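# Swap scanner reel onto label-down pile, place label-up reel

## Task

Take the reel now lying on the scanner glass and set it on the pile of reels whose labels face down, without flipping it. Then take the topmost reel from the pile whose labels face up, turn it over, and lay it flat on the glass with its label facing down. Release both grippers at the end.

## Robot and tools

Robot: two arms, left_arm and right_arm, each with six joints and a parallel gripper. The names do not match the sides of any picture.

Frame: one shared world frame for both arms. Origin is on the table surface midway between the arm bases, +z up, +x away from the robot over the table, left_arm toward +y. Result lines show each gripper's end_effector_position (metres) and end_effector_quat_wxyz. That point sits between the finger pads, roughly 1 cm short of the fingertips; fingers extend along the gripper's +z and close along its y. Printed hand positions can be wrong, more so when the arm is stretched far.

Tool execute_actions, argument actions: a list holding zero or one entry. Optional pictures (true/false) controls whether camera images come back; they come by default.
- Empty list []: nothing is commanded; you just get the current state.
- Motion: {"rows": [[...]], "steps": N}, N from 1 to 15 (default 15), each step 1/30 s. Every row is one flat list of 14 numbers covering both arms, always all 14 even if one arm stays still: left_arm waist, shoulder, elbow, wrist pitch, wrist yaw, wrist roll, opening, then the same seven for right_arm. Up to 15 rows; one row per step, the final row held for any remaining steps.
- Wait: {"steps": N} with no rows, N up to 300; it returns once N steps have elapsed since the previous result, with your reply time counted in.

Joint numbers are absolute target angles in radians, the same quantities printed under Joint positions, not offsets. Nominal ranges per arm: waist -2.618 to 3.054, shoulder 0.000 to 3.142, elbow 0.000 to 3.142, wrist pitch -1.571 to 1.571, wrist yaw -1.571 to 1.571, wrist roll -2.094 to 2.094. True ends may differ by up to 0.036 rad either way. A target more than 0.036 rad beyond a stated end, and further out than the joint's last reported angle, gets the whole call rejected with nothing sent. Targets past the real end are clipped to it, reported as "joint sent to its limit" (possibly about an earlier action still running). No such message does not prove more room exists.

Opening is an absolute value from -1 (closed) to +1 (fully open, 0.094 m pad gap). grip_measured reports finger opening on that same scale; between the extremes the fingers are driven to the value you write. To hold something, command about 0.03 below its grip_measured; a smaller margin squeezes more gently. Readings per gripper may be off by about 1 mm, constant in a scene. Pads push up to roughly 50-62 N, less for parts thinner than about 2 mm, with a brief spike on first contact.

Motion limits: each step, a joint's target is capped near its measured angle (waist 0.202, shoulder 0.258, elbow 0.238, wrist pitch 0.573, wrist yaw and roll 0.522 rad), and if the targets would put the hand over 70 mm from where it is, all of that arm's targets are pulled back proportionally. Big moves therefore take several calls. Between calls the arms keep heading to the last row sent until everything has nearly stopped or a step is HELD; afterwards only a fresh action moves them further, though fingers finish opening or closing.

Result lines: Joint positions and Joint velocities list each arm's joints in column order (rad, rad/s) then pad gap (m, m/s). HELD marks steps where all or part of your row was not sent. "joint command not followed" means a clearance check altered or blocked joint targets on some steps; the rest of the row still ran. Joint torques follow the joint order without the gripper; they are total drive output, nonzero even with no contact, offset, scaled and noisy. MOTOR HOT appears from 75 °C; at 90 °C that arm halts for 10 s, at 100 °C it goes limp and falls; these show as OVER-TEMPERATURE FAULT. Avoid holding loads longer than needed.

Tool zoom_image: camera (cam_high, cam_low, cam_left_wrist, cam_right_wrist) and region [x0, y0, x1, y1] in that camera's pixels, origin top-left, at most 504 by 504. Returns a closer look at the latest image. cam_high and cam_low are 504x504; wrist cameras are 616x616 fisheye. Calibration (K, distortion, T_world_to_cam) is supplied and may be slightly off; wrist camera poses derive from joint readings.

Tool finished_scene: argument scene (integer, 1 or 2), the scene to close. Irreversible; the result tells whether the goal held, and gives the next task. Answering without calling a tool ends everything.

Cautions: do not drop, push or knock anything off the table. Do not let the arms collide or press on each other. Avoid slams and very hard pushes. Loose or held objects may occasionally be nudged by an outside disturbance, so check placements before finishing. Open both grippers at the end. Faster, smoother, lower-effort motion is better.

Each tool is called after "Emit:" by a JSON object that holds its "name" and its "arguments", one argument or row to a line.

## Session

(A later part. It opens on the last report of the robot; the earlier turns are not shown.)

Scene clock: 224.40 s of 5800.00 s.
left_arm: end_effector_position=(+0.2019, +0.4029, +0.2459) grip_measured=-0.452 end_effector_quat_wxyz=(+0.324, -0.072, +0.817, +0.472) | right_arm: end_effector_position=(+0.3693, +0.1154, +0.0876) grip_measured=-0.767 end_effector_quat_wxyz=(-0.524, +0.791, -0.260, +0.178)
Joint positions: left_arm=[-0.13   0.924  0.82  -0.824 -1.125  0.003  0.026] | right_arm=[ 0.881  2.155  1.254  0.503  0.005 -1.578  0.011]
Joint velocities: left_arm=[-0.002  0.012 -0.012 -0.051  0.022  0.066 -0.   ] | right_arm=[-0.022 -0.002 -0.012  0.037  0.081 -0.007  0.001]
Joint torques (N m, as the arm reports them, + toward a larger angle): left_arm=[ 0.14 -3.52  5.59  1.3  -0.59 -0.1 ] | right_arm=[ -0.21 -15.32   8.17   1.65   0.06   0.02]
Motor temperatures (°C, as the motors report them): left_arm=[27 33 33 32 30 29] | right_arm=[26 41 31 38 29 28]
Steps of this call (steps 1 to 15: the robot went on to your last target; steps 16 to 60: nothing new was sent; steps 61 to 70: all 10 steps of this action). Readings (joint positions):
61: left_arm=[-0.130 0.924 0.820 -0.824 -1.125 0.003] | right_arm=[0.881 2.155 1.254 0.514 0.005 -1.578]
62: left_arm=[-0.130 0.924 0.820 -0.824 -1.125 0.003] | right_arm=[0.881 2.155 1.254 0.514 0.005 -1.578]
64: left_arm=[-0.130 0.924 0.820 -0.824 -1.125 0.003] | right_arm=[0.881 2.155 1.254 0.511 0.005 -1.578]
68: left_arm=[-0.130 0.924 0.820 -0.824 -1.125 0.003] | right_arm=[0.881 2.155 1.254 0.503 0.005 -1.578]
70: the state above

Emit:
{"name": "execute_actions", "arguments": {
  "actions": [
    {"rows":[
[-0.128,0.900,0.810,-0.825,-1.140,-0.005,-0.45,0.878,2.118,1.300,0.524,0.010,-1.580,-0.775],
[-0.128,0.900,0.810,-0.825,-1.140,-0.005,-0.45,0.878,2.118,1.300,0.520,0.010,-1.580,-0.745],
[-0.128,0.900,0.810,-0.825,-1.140,-0.005,-0.45,0.878,2.118,1.300,0.512,0.010,-1.580,-0.71],
[-0.128,0.900,0.810,-0.825,-1.140,-0.005,-0.45,0.878,2.118,1.300,0.502,0.010,-1.580,-0.67],
[-0.128,0.900,0.810,-0.825,-1.140,-0.005,-0.45,0.878,2.118,1.300,0.490,0.010,-1.580,-0.63],
[-0.128,0.900,0.810,-0.825,-1.140,-0.005,-0.45,0.878,2.118,1.300,0.477,0.010,-1.580,-0.59],
[-0.128,0.900,0.810,-0.825,-1.140,-0.005,-0.45,0.878,2.118,1.300,0.463,0.010,-1.580,-0.55],
[-0.128,0.900,0.810,-0.825,-1.140,-0.005,-0.45,0.878,2.118,1.300,0.449,0.010,-1.580,-0.51],
[-0.128,0.900,0.810,-0.825,-1.140,-0.005,-0.45,0.878,2.118,1.300,0.435,0.010,-1.580,-0.47],
[-0.128,0.900,0.810,-0.825,-1.140,-0.005,-0.45,0.878,2.118,1.300,0.421,0.010,-1.580,-0.43],
[-0.128,0.900,0.810,-0.825,-1.140,-0.005,-0.45,0.878,2.118,1.300,0.407,0.010,-1.580,-0.39],
[-0.128,0.900,0.810,-0.825,-1.140,-0.005,-0.45,0.878,2.118,1.300,0.393,0.010,-1.580,-0.35],
[-0.128,0.900,0.810,-0.825,-1.140,-0.005,-0.45,0.878,2.118,1.300,0.379,0.010,-1.580,-0.315],
[-0.128,0.900,0.810,-0.825,-1.140,-0.005,-0.45,0.878,2.118,1.301,0.365,0.010,-1.580,-0.28],
[-0.128,0.900,0.810,-0.825,-1.140,-0.005,-0.45,0.878,2.118,1.302,0.350,0.010,-1.580,-0.255]
],"steps":15}
  ],
  "pictures": false
}}

Emit:
{"name": "execute_actions", "arguments": {
  "actions": [
    {"rows":[
[-0.128,0.900,0.810,-0.825,-1.140,-0.005,-0.45,0.878,2.118,1.304,0.333,0.010,-1.580,-0.246],
[-0.128,0.900,0.810,-0.825,-1.140,-0.005,-0.45,0.878,2.118,1.308,0.316,0.010,-1.580,-0.234],
[-0.128,0.900,0.810,-0.825,-1.140,-0.005,-0.45,0.878,2.118,1.315,0.299,0.010,-1.580,-0.222],
[-0.128,0.900,0.810,-0.825,-1.140,-0.005,-0.45,0.878,2.118,1.324,0.282,0.010,-1.580,-0.210],
[-0.128,0.900,0.810,-0.825,-1.140,-0.005,-0.45,0.878,2.118,1.333,0.265,0.010,-1.580,-0.198],
[-0.128,0.900,0.810,-0.825,-1.140,-0.005,-0.45,0.878,2.118,1.342,0.248,0.010,-1.580,-0.186],
[-0.128,0.900,0.810,-0.825,-1.140,-0.005,-0.45,0.878,2.118,1.351,0.231,0.010,-1.580,-0.174],
[-0.128,0.900,0.810,-0.825,-1.140,-0.005,-0.45,0.878,2.118,1.360,0.214,0.010,-1.580,-0.163],
[-0.128,0.900,0.810,-0.825,-1.140,-0.005,-0.45,0.878,2.118,1.368,0.196,0.010,-1.580,-0.151],
[-0.128,0.900,0.810,-0.825,-1.140,-0.005,-0.45,0.878,2.118,1.377,0.179,0.010,-1.580,-0.142],
[-0.128,0.900,0.810,-0.825,-1.140,-0.005,-0.45,0.878,2.118,1.385,0.162,0.010,-1.580,-0.134],
[-0.128,0.900,0.810,-0.825,-1.140,-0.005,-0.45,0.878,2.118,1.394,0.145,0.010,-1.580,-0.125],
[-0.128,0.900,0.810,-0.825,-1.140,-0.005,-0.45,0.878,2.118,1.402,0.127,0.010,-1.580,-0.117],
[-0.128,0.900,0.810,-0.825,-1.140,-0.005,-0.45,0.878,2.118,1.410,0.112,0.010,-1.580,-0.108],
[-0.128,0.900,0.810,-0.825,-1.140,-0.005,-0.45,0.878,2.118,1.419,0.108,0.010,-1.580,-0.100]
],"steps":15}
  ]
}}

Scene clock: 239.53 s of 5800.00 s.
left_arm: end_effector_position=(+0.2019, +0.4029, +0.2459) grip_measured=-0.452 end_effector_quat_wxyz=(+0.324, -0.072, +0.817, +0.472) | right_arm: end_effector_position=(+0.3647, +0.1091, +0.0697) grip_measured=-0.269 end_effector_quat_wxyz=(-0.487, +0.815, -0.268, +0.166)
Joint positions: left_arm=[-0.13   0.924  0.82  -0.824 -1.125  0.003  0.026] | right_arm=[ 0.881  2.155  1.267  0.397  0.006 -1.578  0.034]
Joint velocities: left_arm=[-0.012  0.012  0.007  0.022 -0.022 -0.037  0.   ] | right_arm=[-0.022  0.017  0.007 -0.432  0.007 -0.022  0.024]
Joint torques (N m, as the arm reports them, + toward a larger angle): left_arm=[ 0.12 -3.71  5.58  1.28 -0.6  -0.08] | right_arm=[ -0.26 -15.31   7.36   1.51   0.05   0.04]
Motor temperatures (°C, as the motors report them): left_arm=[27 32 33 32 30 29] | right_arm=[26 45 32 40 29 28]
Steps of this call (steps 1 to 15: the robot went on to your last target; steps 16 to 90: nothing new was sent; then 11.63 s passed at rest; steps 91 to 105: all 15 steps of this action). Readings (joint positions):
91: left_arm=[-0.130 0.924 0.820 -0.824 -1.125 0.003] | right_arm=[0.881 2.155 1.254 0.503 0.005 -1.578]
92: left_arm=[-0.130 0.924 0.820 -0.824 -1.125 0.003] | right_arm=[0.881 2.155 1.254 0.503 0.005 -1.578]
94: left_arm=[-0.130 0.924 0.820 -0.824 -1.125 0.003] | right_arm=[0.881 2.155 1.258 0.498 0.006 -1.578]
98: left_arm=[-0.130 0.924 0.820 -0.824 -1.125 0.003] | right_arm=[0.881 2.155 1.266 0.478 0.006 -1.578]
105: the state above

Scene clock: 240.03 s of 5800.00 s.
left_arm: end_effector_position=(+0.2019, +0.4029, +0.2459) grip_measured=-0.452 end_effector_quat_wxyz=(+0.324, -0.072, +0.817, +0.472) | right_arm: end_effector_position=(+0.3628, +0.1062, +0.0623) grip_measured=-0.106 end_effector_quat_wxyz=(-0.430, +0.846, -0.278, +0.147)
Joint positions: left_arm=[-0.13   0.924  0.82  -0.824 -1.125  0.003  0.026] | right_arm=[ 0.881  2.155  1.37   0.157  0.007 -1.578  0.042]
Joint velocities: left_arm=[-0.002 -0.002 -0.027 -0.022  0.022 -0.037  0.   ] | right_arm=[-0.002  0.012  0.212 -0.344 -0.037  0.022  0.008]
Joint torques (N m, as the arm reports them, + toward a larger angle): left_arm=[ 0.22 -3.68  5.66  1.31 -0.63 -0.09] | right_arm=[ -0.24 -15.52   7.62   1.43   0.05   0.03]
Motor temperatures (°C, as the motors report them): left_arm=[27 32 33 32 30 29] | right_arm=[26 45 32 40 29 28]
Steps of this call (steps 1 to 15: all 15 steps of this action). Readings (joint positions):
1: left_arm=[-0.130 0.924 0.820 -0.824 -1.125 0.003] | right_arm=[0.881 2.155 1.267 0.384 0.006 -1.578]
2: left_arm=[-0.130 0.924 0.820 -0.824 -1.125 0.003] | right_arm=[0.881 2.155 1.267 0.369 0.006 -1.578]
4: left_arm=[-0.130 0.924 0.820 -0.824 -1.125 0.003] | right_arm=[0.881 2.155 1.273 0.334 0.006 -1.578]
8: left_arm=[-0.130 0.924 0.820 -0.824 -1.125 0.003] | right_arm=[0.881 2.155 1.305 0.265 0.006 -1.578]
15: the state above
camera_calibration (this result's frames):
cam_left_wrist: T_world_to_cam=[[0.313725, -0.451121, -0.835504, 0.335591], [-0.937891, -0.284488, -0.198564, 0.378744], [-0.148115, 0.845906, -0.512353, -0.0816666], [0, 0, 0, 1]] pos_world=[0.237841, 0.328223, 0.31375]
cam_right_wrist: T_world_to_cam=[[0.185419, 0.564788, 0.804136, -0.184218], [0.463473, -0.771851, 0.435245, -0.0829177], [0.866494, 0.291993, -0.40488, -0.240738], [0, 0, 0, 1]] pos_world=[0.281185, 0.110337, 0.0867558]

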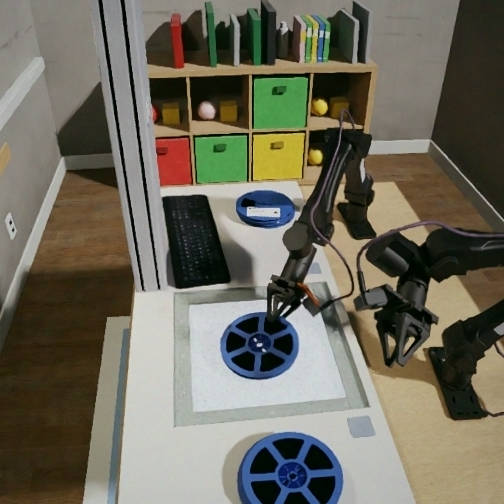

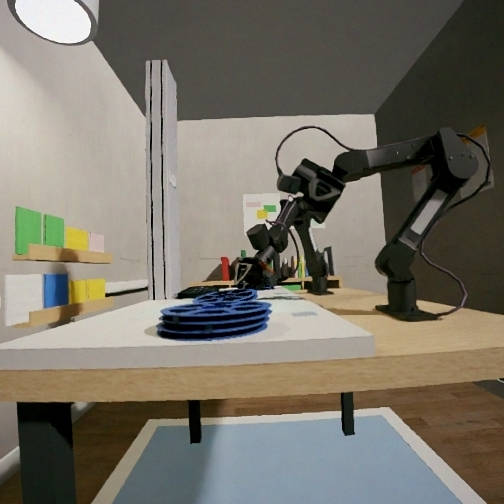

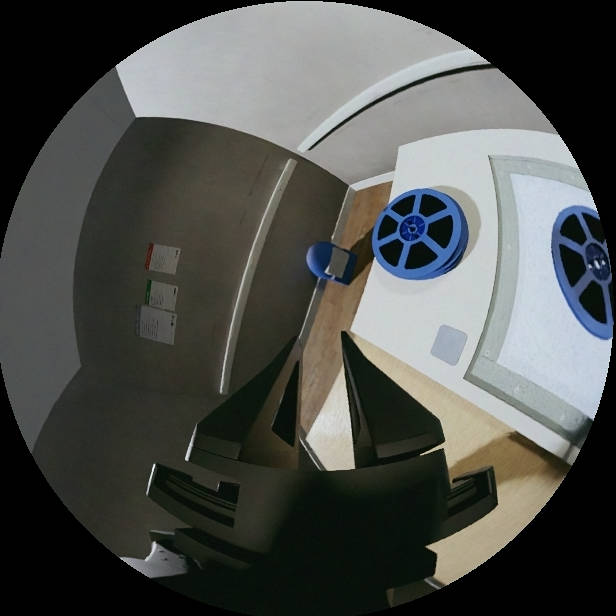

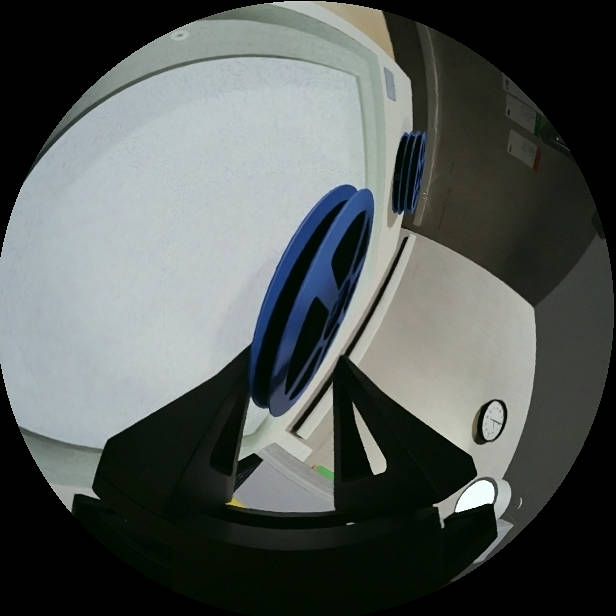

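Emit:
{"name": "execute_actions", "arguments": {
  "actions": [
    {"rows":[
[-0.128,0.900,0.810,-0.825,-1.140,-0.005,-0.45,0.878,2.118,1.425,0.085,0.010,-1.580,-0.091],
[-0.128,0.900,0.810,-0.825,-1.140,-0.005,-0.45,0.878,2.118,1.434,0.062,0.010,-1.580,-0.083],
[-0.128,0.900,0.810,-0.825,-1.140,-0.005,-0.45,0.878,2.118,1.444,0.041,0.010,-1.580,-0.074],
[-0.128,0.900,0.810,-0.825,-1.140,-0.005,-0.45,0.878,2.118,1.452,0.024,0.010,-1.580,-0.066],
[-0.128,0.900,0.810,-0.825,-1.140,-0.005,-0.45,0.878,2.118,1.460,0.007,0.010,-1.580,-0.057],
[-0.128,0.900,0.810,-0.825,-1.140,-0.005,-0.45,0.878,2.118,1.468,-0.011,0.010,-1.580,-0.048],
[-0.128,0.900,0.810,-0.825,-1.140,-0.005,-0.45,0.878,2.118,1.475,-0.028,0.010,-1.580,-0.039],
[-0.128,0.900,0.810,-0.825,-1.140,-0.005,-0.45,0.878,2.118,1.483,-0.045,0.010,-1.580,-0.030],
[-0.128,0.900,0.810,-0.825,-1.140,-0.005,-0.45,0.878,2.118,1.491,-0.062,0.010,-1.580,-0.021],
[-0.128,0.900,0.810,-0.825,-1.140,-0.005,-0.45,0.878,2.118,1.499,-0.080,0.010,-1.580,-0.012],
[-0.128,0.900,0.810,-0.825,-1.140,-0.005,-0.45,0.878,2.118,1.506,-0.097,0.010,-1.580,-0.003],
[-0.128,0.900,0.810,-0.825,-1.140,-0.005,-0.45,0.878,2.118,1.514,-0.114,0.010,-1.580,0.006],
[-0.128,0.900,0.810,-0.825,-1.140,-0.005,-0.45,0.878,2.118,1.522,-0.131,0.010,-1.580,0.015],
[-0.128,0.900,0.810,-0.825,-1.140,-0.005,-0.45,0.878,2.118,1.529,-0.149,0.010,-1.580,0.025],
[-0.128,0.900,0.810,-0.825,-1.140,-0.005,-0.45,0.878,2.118,1.536,-0.166,0.010,-1.580,0.034]
],"steps":15}
  ],
  "pictures": false
}}

Emit:
{"name": "execute_actions", "arguments": {
  "actions": [
    {"rows":[
[-0.128,0.900,0.810,-0.825,-1.140,-0.005,-0.45,0.878,2.118,1.543,-0.183,0.010,-1.580,0.044],
[-0.128,0.900,0.810,-0.825,-1.140,-0.005,-0.45,0.878,2.118,1.550,-0.200,0.010,-1.580,0.053],
[-0.128,0.900,0.810,-0.825,-1.140,-0.005,-0.45,0.878,2.118,1.556,-0.217,0.010,-1.580,0.063],
[-0.128,0.900,0.810,-0.825,-1.140,-0.005,-0.45,0.878,2.118,1.563,-0.234,0.010,-1.580,0.073],
[-0.128,0.900,0.810,-0.825,-1.140,-0.005,-0.45,0.878,2.118,1.570,-0.251,0.010,-1.580,0.082],
[-0.128,0.900,0.810,-0.825,-1.140,-0.005,-0.45,0.878,2.118,1.577,-0.268,0.010,-1.580,0.092],
[-0.128,0.900,0.810,-0.825,-1.140,-0.005,-0.45,0.878,2.118,1.584,-0.285,0.010,-1.580,0.102],
[-0.128,0.900,0.810,-0.825,-1.140,-0.005,-0.45,0.878,2.118,1.590,-0.302,0.010,-1.580,0.112],
[-0.128,0.900,0.810,-0.825,-1.140,-0.005,-0.45,0.878,2.118,1.597,-0.319,0.010,-1.580,0.122],
[-0.128,0.900,0.810,-0.825,-1.140,-0.005,-0.45,0.878,2.118,1.603,-0.336,0.010,-1.580,0.133],
[-0.128,0.900,0.810,-0.825,-1.140,-0.005,-0.45,0.878,2.118,1.610,-0.353,0.010,-1.580,0.143],
[-0.128,0.900,0.810,-0.825,-1.140,-0.005,-0.45,0.878,2.118,1.617,-0.370,0.010,-1.580,0.153],
[-0.128,0.900,0.810,-0.825,-1.140,-0.005,-0.45,0.878,2.118,1.623,-0.387,0.010,-1.580,0.164],
[-0.128,0.900,0.810,-0.825,-1.140,-0.005,-0.45,0.878,2.118,1.630,-0.402,0.010,-1.580,0.174],
[-0.128,0.900,0.810,-0.825,-1.140,-0.005,-0.45,0.878,2.118,1.638,-0.413,0.010,-1.580,0.185]
],"steps":15}
  ]
}}

Scene clock: 244.47 s of 5800.00 s.
left_arm: end_effector_position=(+0.2019, +0.4029, +0.2459) grip_measured=-0.452 end_effector_quat_wxyz=(+0.324, -0.072, +0.817, +0.472) | right_arm: end_effector_position=(+0.3587, +0.1006, +0.0661) grip_measured=+0.028 end_effector_quat_wxyz=(-0.374, +0.872, -0.286, +0.129)
Joint positions: left_arm=[-0.13   0.924  0.82  -0.824 -1.125  0.003  0.026] | right_arm=[ 0.881  2.15   1.49  -0.097  0.007 -1.578  0.048]
Joint velocities: left_arm=[ 0.002 -0.022 -0.002  0.022  0.007 -0.051  0.   ] | right_arm=[-0.022 -0.002  0.208 -0.579  0.037  0.007  0.008]
Joint torques (N m, as the arm reports them, + toward a larger angle): left_arm=[ 0.16 -3.69  5.51  1.33 -0.64 -0.12] | right_arm=[ -0.22 -15.24   7.6    1.22   0.05   0.03]
Motor temperatures (°C, as the motors report them): left_arm=[27 32 33 32 30 29] | right_arm=[26 45 32 40 29 28]
Steps of this call (steps 1 to 30: the robot went on to your last target; steps 31 to 90: nothing new was sent; then 0.93 s passed at rest; steps 91 to 105: all 15 steps of this action). Readings (joint positions):
91: left_arm=[-0.130 0.924 0.820 -0.824 -1.125 0.003] | right_arm=[0.881 2.150 1.385 0.102 0.007 -1.578]
92: left_arm=[-0.130 0.924 0.820 -0.824 -1.125 0.003] | right_arm=[0.881 2.150 1.388 0.093 0.007 -1.578]
94: left_arm=[-0.130 0.924 0.820 -0.824 -1.125 0.003] | right_arm=[0.881 2.150 1.400 0.067 0.007 -1.578]
98: left_arm=[-0.130 0.924 0.820 -0.824 -1.125 0.003] | right_arm=[0.881 2.150 1.435 0.012 0.007 -1.578]
105: the state above

Scene clock: 244.97 s of 5800.00 s.
left_arm: end_effector_position=(+0.2019, +0.4029, +0.2459) grip_measured=-0.452 end_effector_quat_wxyz=(+0.324, -0.072, +0.817, +0.472) | right_arm: end_effector_position=(+0.3486, +0.0868, +0.0663) grip_measured=+0.178 end_effector_quat_wxyz=(-0.310, +0.897, -0.294, +0.108)
Joint positions: left_arm=[-0.13   0.924  0.82  -0.824 -1.125  0.003  0.026] | right_arm=[ 0.881  2.15   1.594 -0.345  0.008 -1.578  0.055]
Joint velocities: left_arm=[ 0.007  0.002 -0.002  0.007 -0.022  0.066 -0.   ] | right_arm=[-0.002 -0.022  0.198 -0.418 -0.007 -0.022  0.009]
Joint torques (N m, as the arm reports them, + toward a larger angle): left_arm=[-0.04 -3.77  5.61  1.27 -0.62 -0.09] | right_arm=[ -0.31 -15.39   7.54   1.03   0.02   0.04]
Motor temperatures (°C, as the motors report them): left_arm=[27 32 33 32 30 29] | right_arm=[26 45 32 40 29 28]
Steps of this call (steps 1 to 15: all 15 steps of this action). Readings (joint positions):
1: left_arm=[-0.130 0.924 0.820 -0.824 -1.125 0.003] | right_arm=[0.881 2.150 1.497 -0.113 0.007 -1.578]
2: left_arm=[-0.130 0.924 0.820 -0.824 -1.125 0.003] | right_arm=[0.881 2.150 1.504 -0.131 0.007 -1.578]
4: left_arm=[-0.130 0.924 0.820 -0.824 -1.125 0.003] | right_arm=[0.881 2.150 1.517 -0.166 0.007 -1.578]
8: left_arm=[-0.130 0.924 0.820 -0.824 -1.125 0.003] | right_arm=[0.881 2.150 1.542 -0.237 0.007 -1.578]
15: the state above
camera_calibration (this result's frames):
cam_left_wrist: T_world_to_cam=[[0.313725, -0.451121, -0.835504, 0.335591], [-0.937891, -0.284488, -0.198564, 0.378744], [-0.148115, 0.845906, -0.512353, -0.0816666], [0, 0, 0, 1]] pos_world=[0.237841, 0.328223, 0.31375]
cam_right_wrist: T_world_to_cam=[[0.302579, 0.722631, 0.62149, -0.216254], [0.540716, -0.667116, 0.512428, -0.134145], [0.784902, 0.181, -0.592594, -0.170635], [0, 0, 0, 1]] pos_world=[0.2719, 0.0976665, 0.102022]

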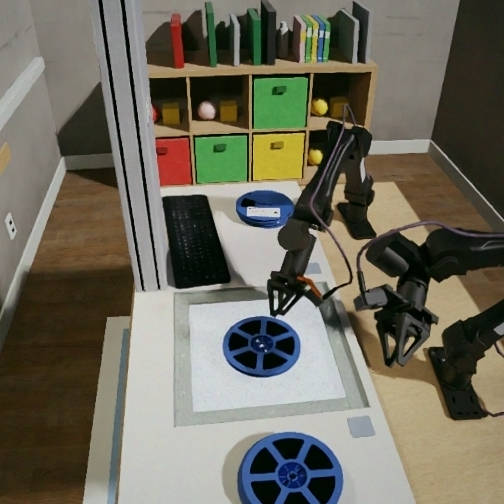

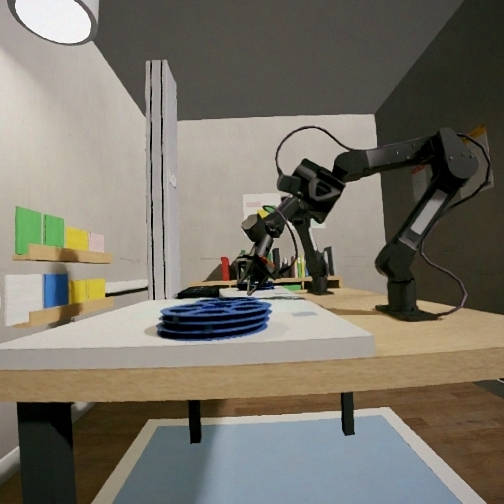

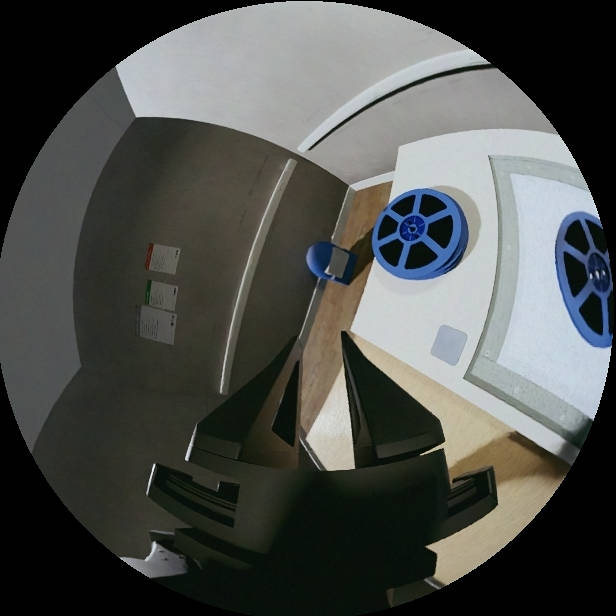

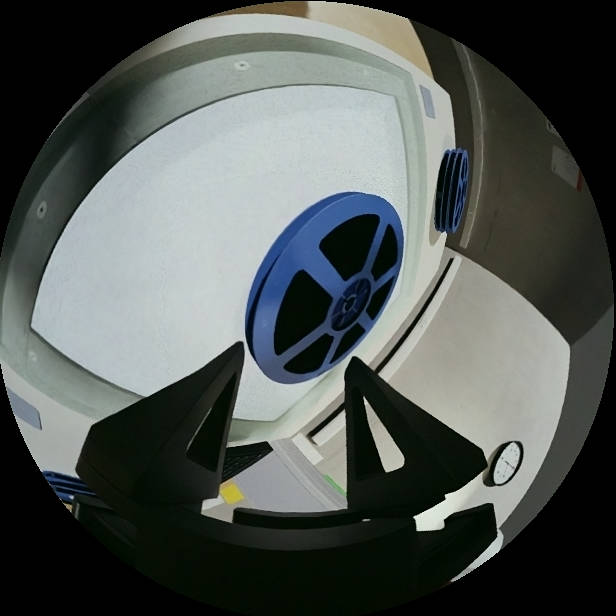

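The reel has slid off the finger and is resting on the glass. I'll retreat the arm now.

Emit:
{"name": "execute_actions", "arguments": {
  "actions": [
    {"rows":[
[-0.128,0.900,0.810,-0.825,-1.140,-0.005,-0.45,0.878,2.110,1.636,-0.422,0.010,-1.580,0.19],
[-0.128,0.900,0.810,-0.825,-1.140,-0.005,-0.45,0.878,2.098,1.633,-0.434,0.010,-1.580,0.19],
[-0.128,0.900,0.810,-0.825,-1.140,-0.005,-0.45,0.878,2.082,1.628,-0.448,0.010,-1.580,0.19],
[-0.128,0.900,0.810,-0.825,-1.140,-0.005,-0.45,0.878,2.063,1.622,-0.463,0.010,-1.580,0.19],
[-0.128,0.900,0.810,-0.825,-1.140,-0.005,-0.45,0.878,2.043,1.615,-0.478,0.010,-1.580,0.19],
[-0.128,0.900,0.810,-0.825,-1.140,-0.005,-0.45,0.878,2.023,1.608,-0.492,0.010,-1.580,0.19],
[-0.128,0.900,0.810,-0.825,-1.140,-0.005,-0.45,0.878,2.004,1.601,-0.505,0.010,-1.580,0.19],
[-0.128,0.900,0.810,-0.825,-1.140,-0.005,-0.45,0.878,1.988,1.595,-0.516,0.010,-1.580,0.19],
[-0.128,0.900,0.810,-0.825,-1.140,-0.005,-0.45,0.878,1.975,1.590,-0.525,0.010,-1.580,0.19],
[-0.128,0.900,0.810,-0.825,-1.140,-0.005,-0.45,0.878,1.966,1.587,-0.531,0.010,-1.580,0.19],
[-0.128,0.900,0.810,-0.825,-1.140,-0.005,-0.45,0.878,1.960,1.585,-0.535,0.010,-1.580,0.19]
],"steps":14}
  ]
}}

Scene clock: 247.47 s of 5800.00 s.
left_arm: end_effector_position=(+0.2019, +0.4029, +0.2459) grip_measured=-0.452 end_effector_quat_wxyz=(+0.324, -0.072, +0.817, +0.472) | right_arm: end_effector_position=(+0.3329, +0.0654, +0.1399) grip_measured=+0.188 end_effector_quat_wxyz=(-0.324, +0.892, -0.293, +0.113)
Joint positions: left_arm=[-0.13   0.924  0.82  -0.824 -1.125  0.003  0.026] | right_arm=[ 0.881  1.966  1.598 -0.501  0.009 -1.578  0.056]
Joint velocities: left_arm=[-0.002 -0.002 -0.002 -0.022 -0.037 -0.051 -0.001] | right_arm=[-0.012 -0.125  0.002  0.007  0.022 -0.007  0.   ]
Joint torques (N m, as the arm reports them, + toward a larger angle): left_arm=[ 0.13 -3.69  5.69  1.26 -0.65 -0.1 ] | right_arm=[ -0.24 -10.78   4.72   0.8    0.01   0.04]
Motor temperatures (°C, as the motors report them): left_arm=[27 32 33 32 30 29] | right_arm=[26 46 32 39 29 28]
Steps of this call (steps 1 to 30: the robot went on to your last target; steps 31 to 61: nothing new was sent; steps 62 to 75: all 14 steps of this action). Readings (joint positions):
62: left_arm=[-0.130 0.924 0.820 -0.824 -1.125 0.003] | right_arm=[0.881 2.146 1.606 -0.406 0.008 -1.578]
63: left_arm=[-0.130 0.924 0.820 -0.824 -1.125 0.003] | right_arm=[0.881 2.144 1.606 -0.410 0.008 -1.578]
65: left_arm=[-0.130 0.924 0.820 -0.824 -1.125 0.003] | right_arm=[0.881 2.133 1.606 -0.427 0.008 -1.578]
69: left_arm=[-0.130 0.924 0.820 -0.824 -1.125 0.003] | right_arm=[0.881 2.064 1.601 -0.472 0.009 -1.578]
75: the state above
camera_calibration (this result's frames):
cam_left_wrist: T_world_to_cam=[[0.313725, -0.451121, -0.835504, 0.335591], [-0.937891, -0.284488, -0.198564, 0.378744], [-0.148115, 0.845906, -0.512353, -0.0816666], [0, 0, 0, 1]] pos_world=[0.237841, 0.328223, 0.31375]
cam_right_wrist: T_world_to_cam=[[0.290987, 0.707044, 0.644527, -0.240149], [0.530484, -0.679873, 0.50632, -0.172571], [0.796187, 0.194579, -0.57291, -0.118304], [0, 0, 0, 1]] pos_world=[0.255618, 0.0754892, 0.174381]

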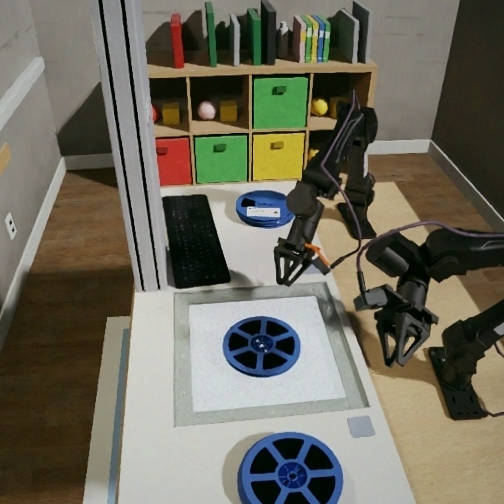

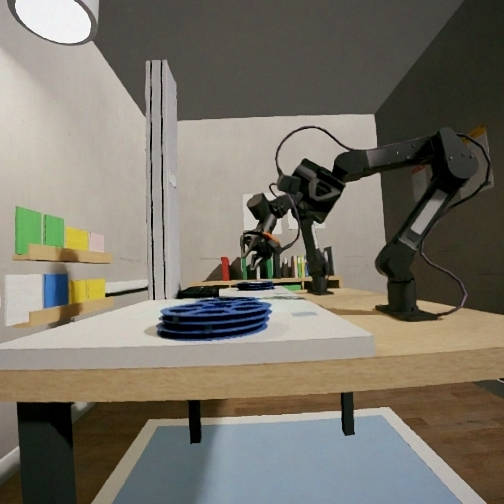

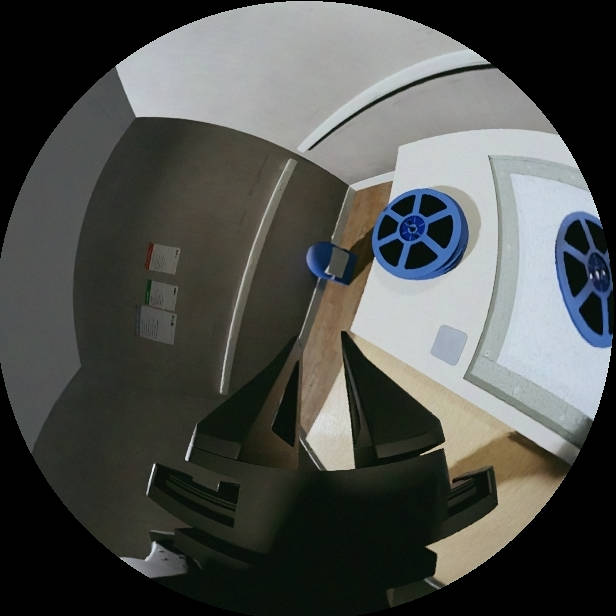

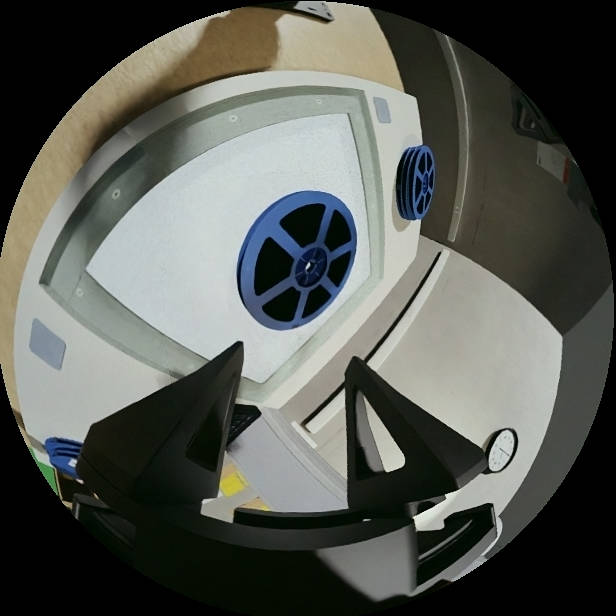

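The reel is flat and centred on the glass with the label down, and the pile hasn't moved.

Emit:
{"name": "finished_scene", "arguments": {
  "scene": 2
}}

The scene is finished: the task was done.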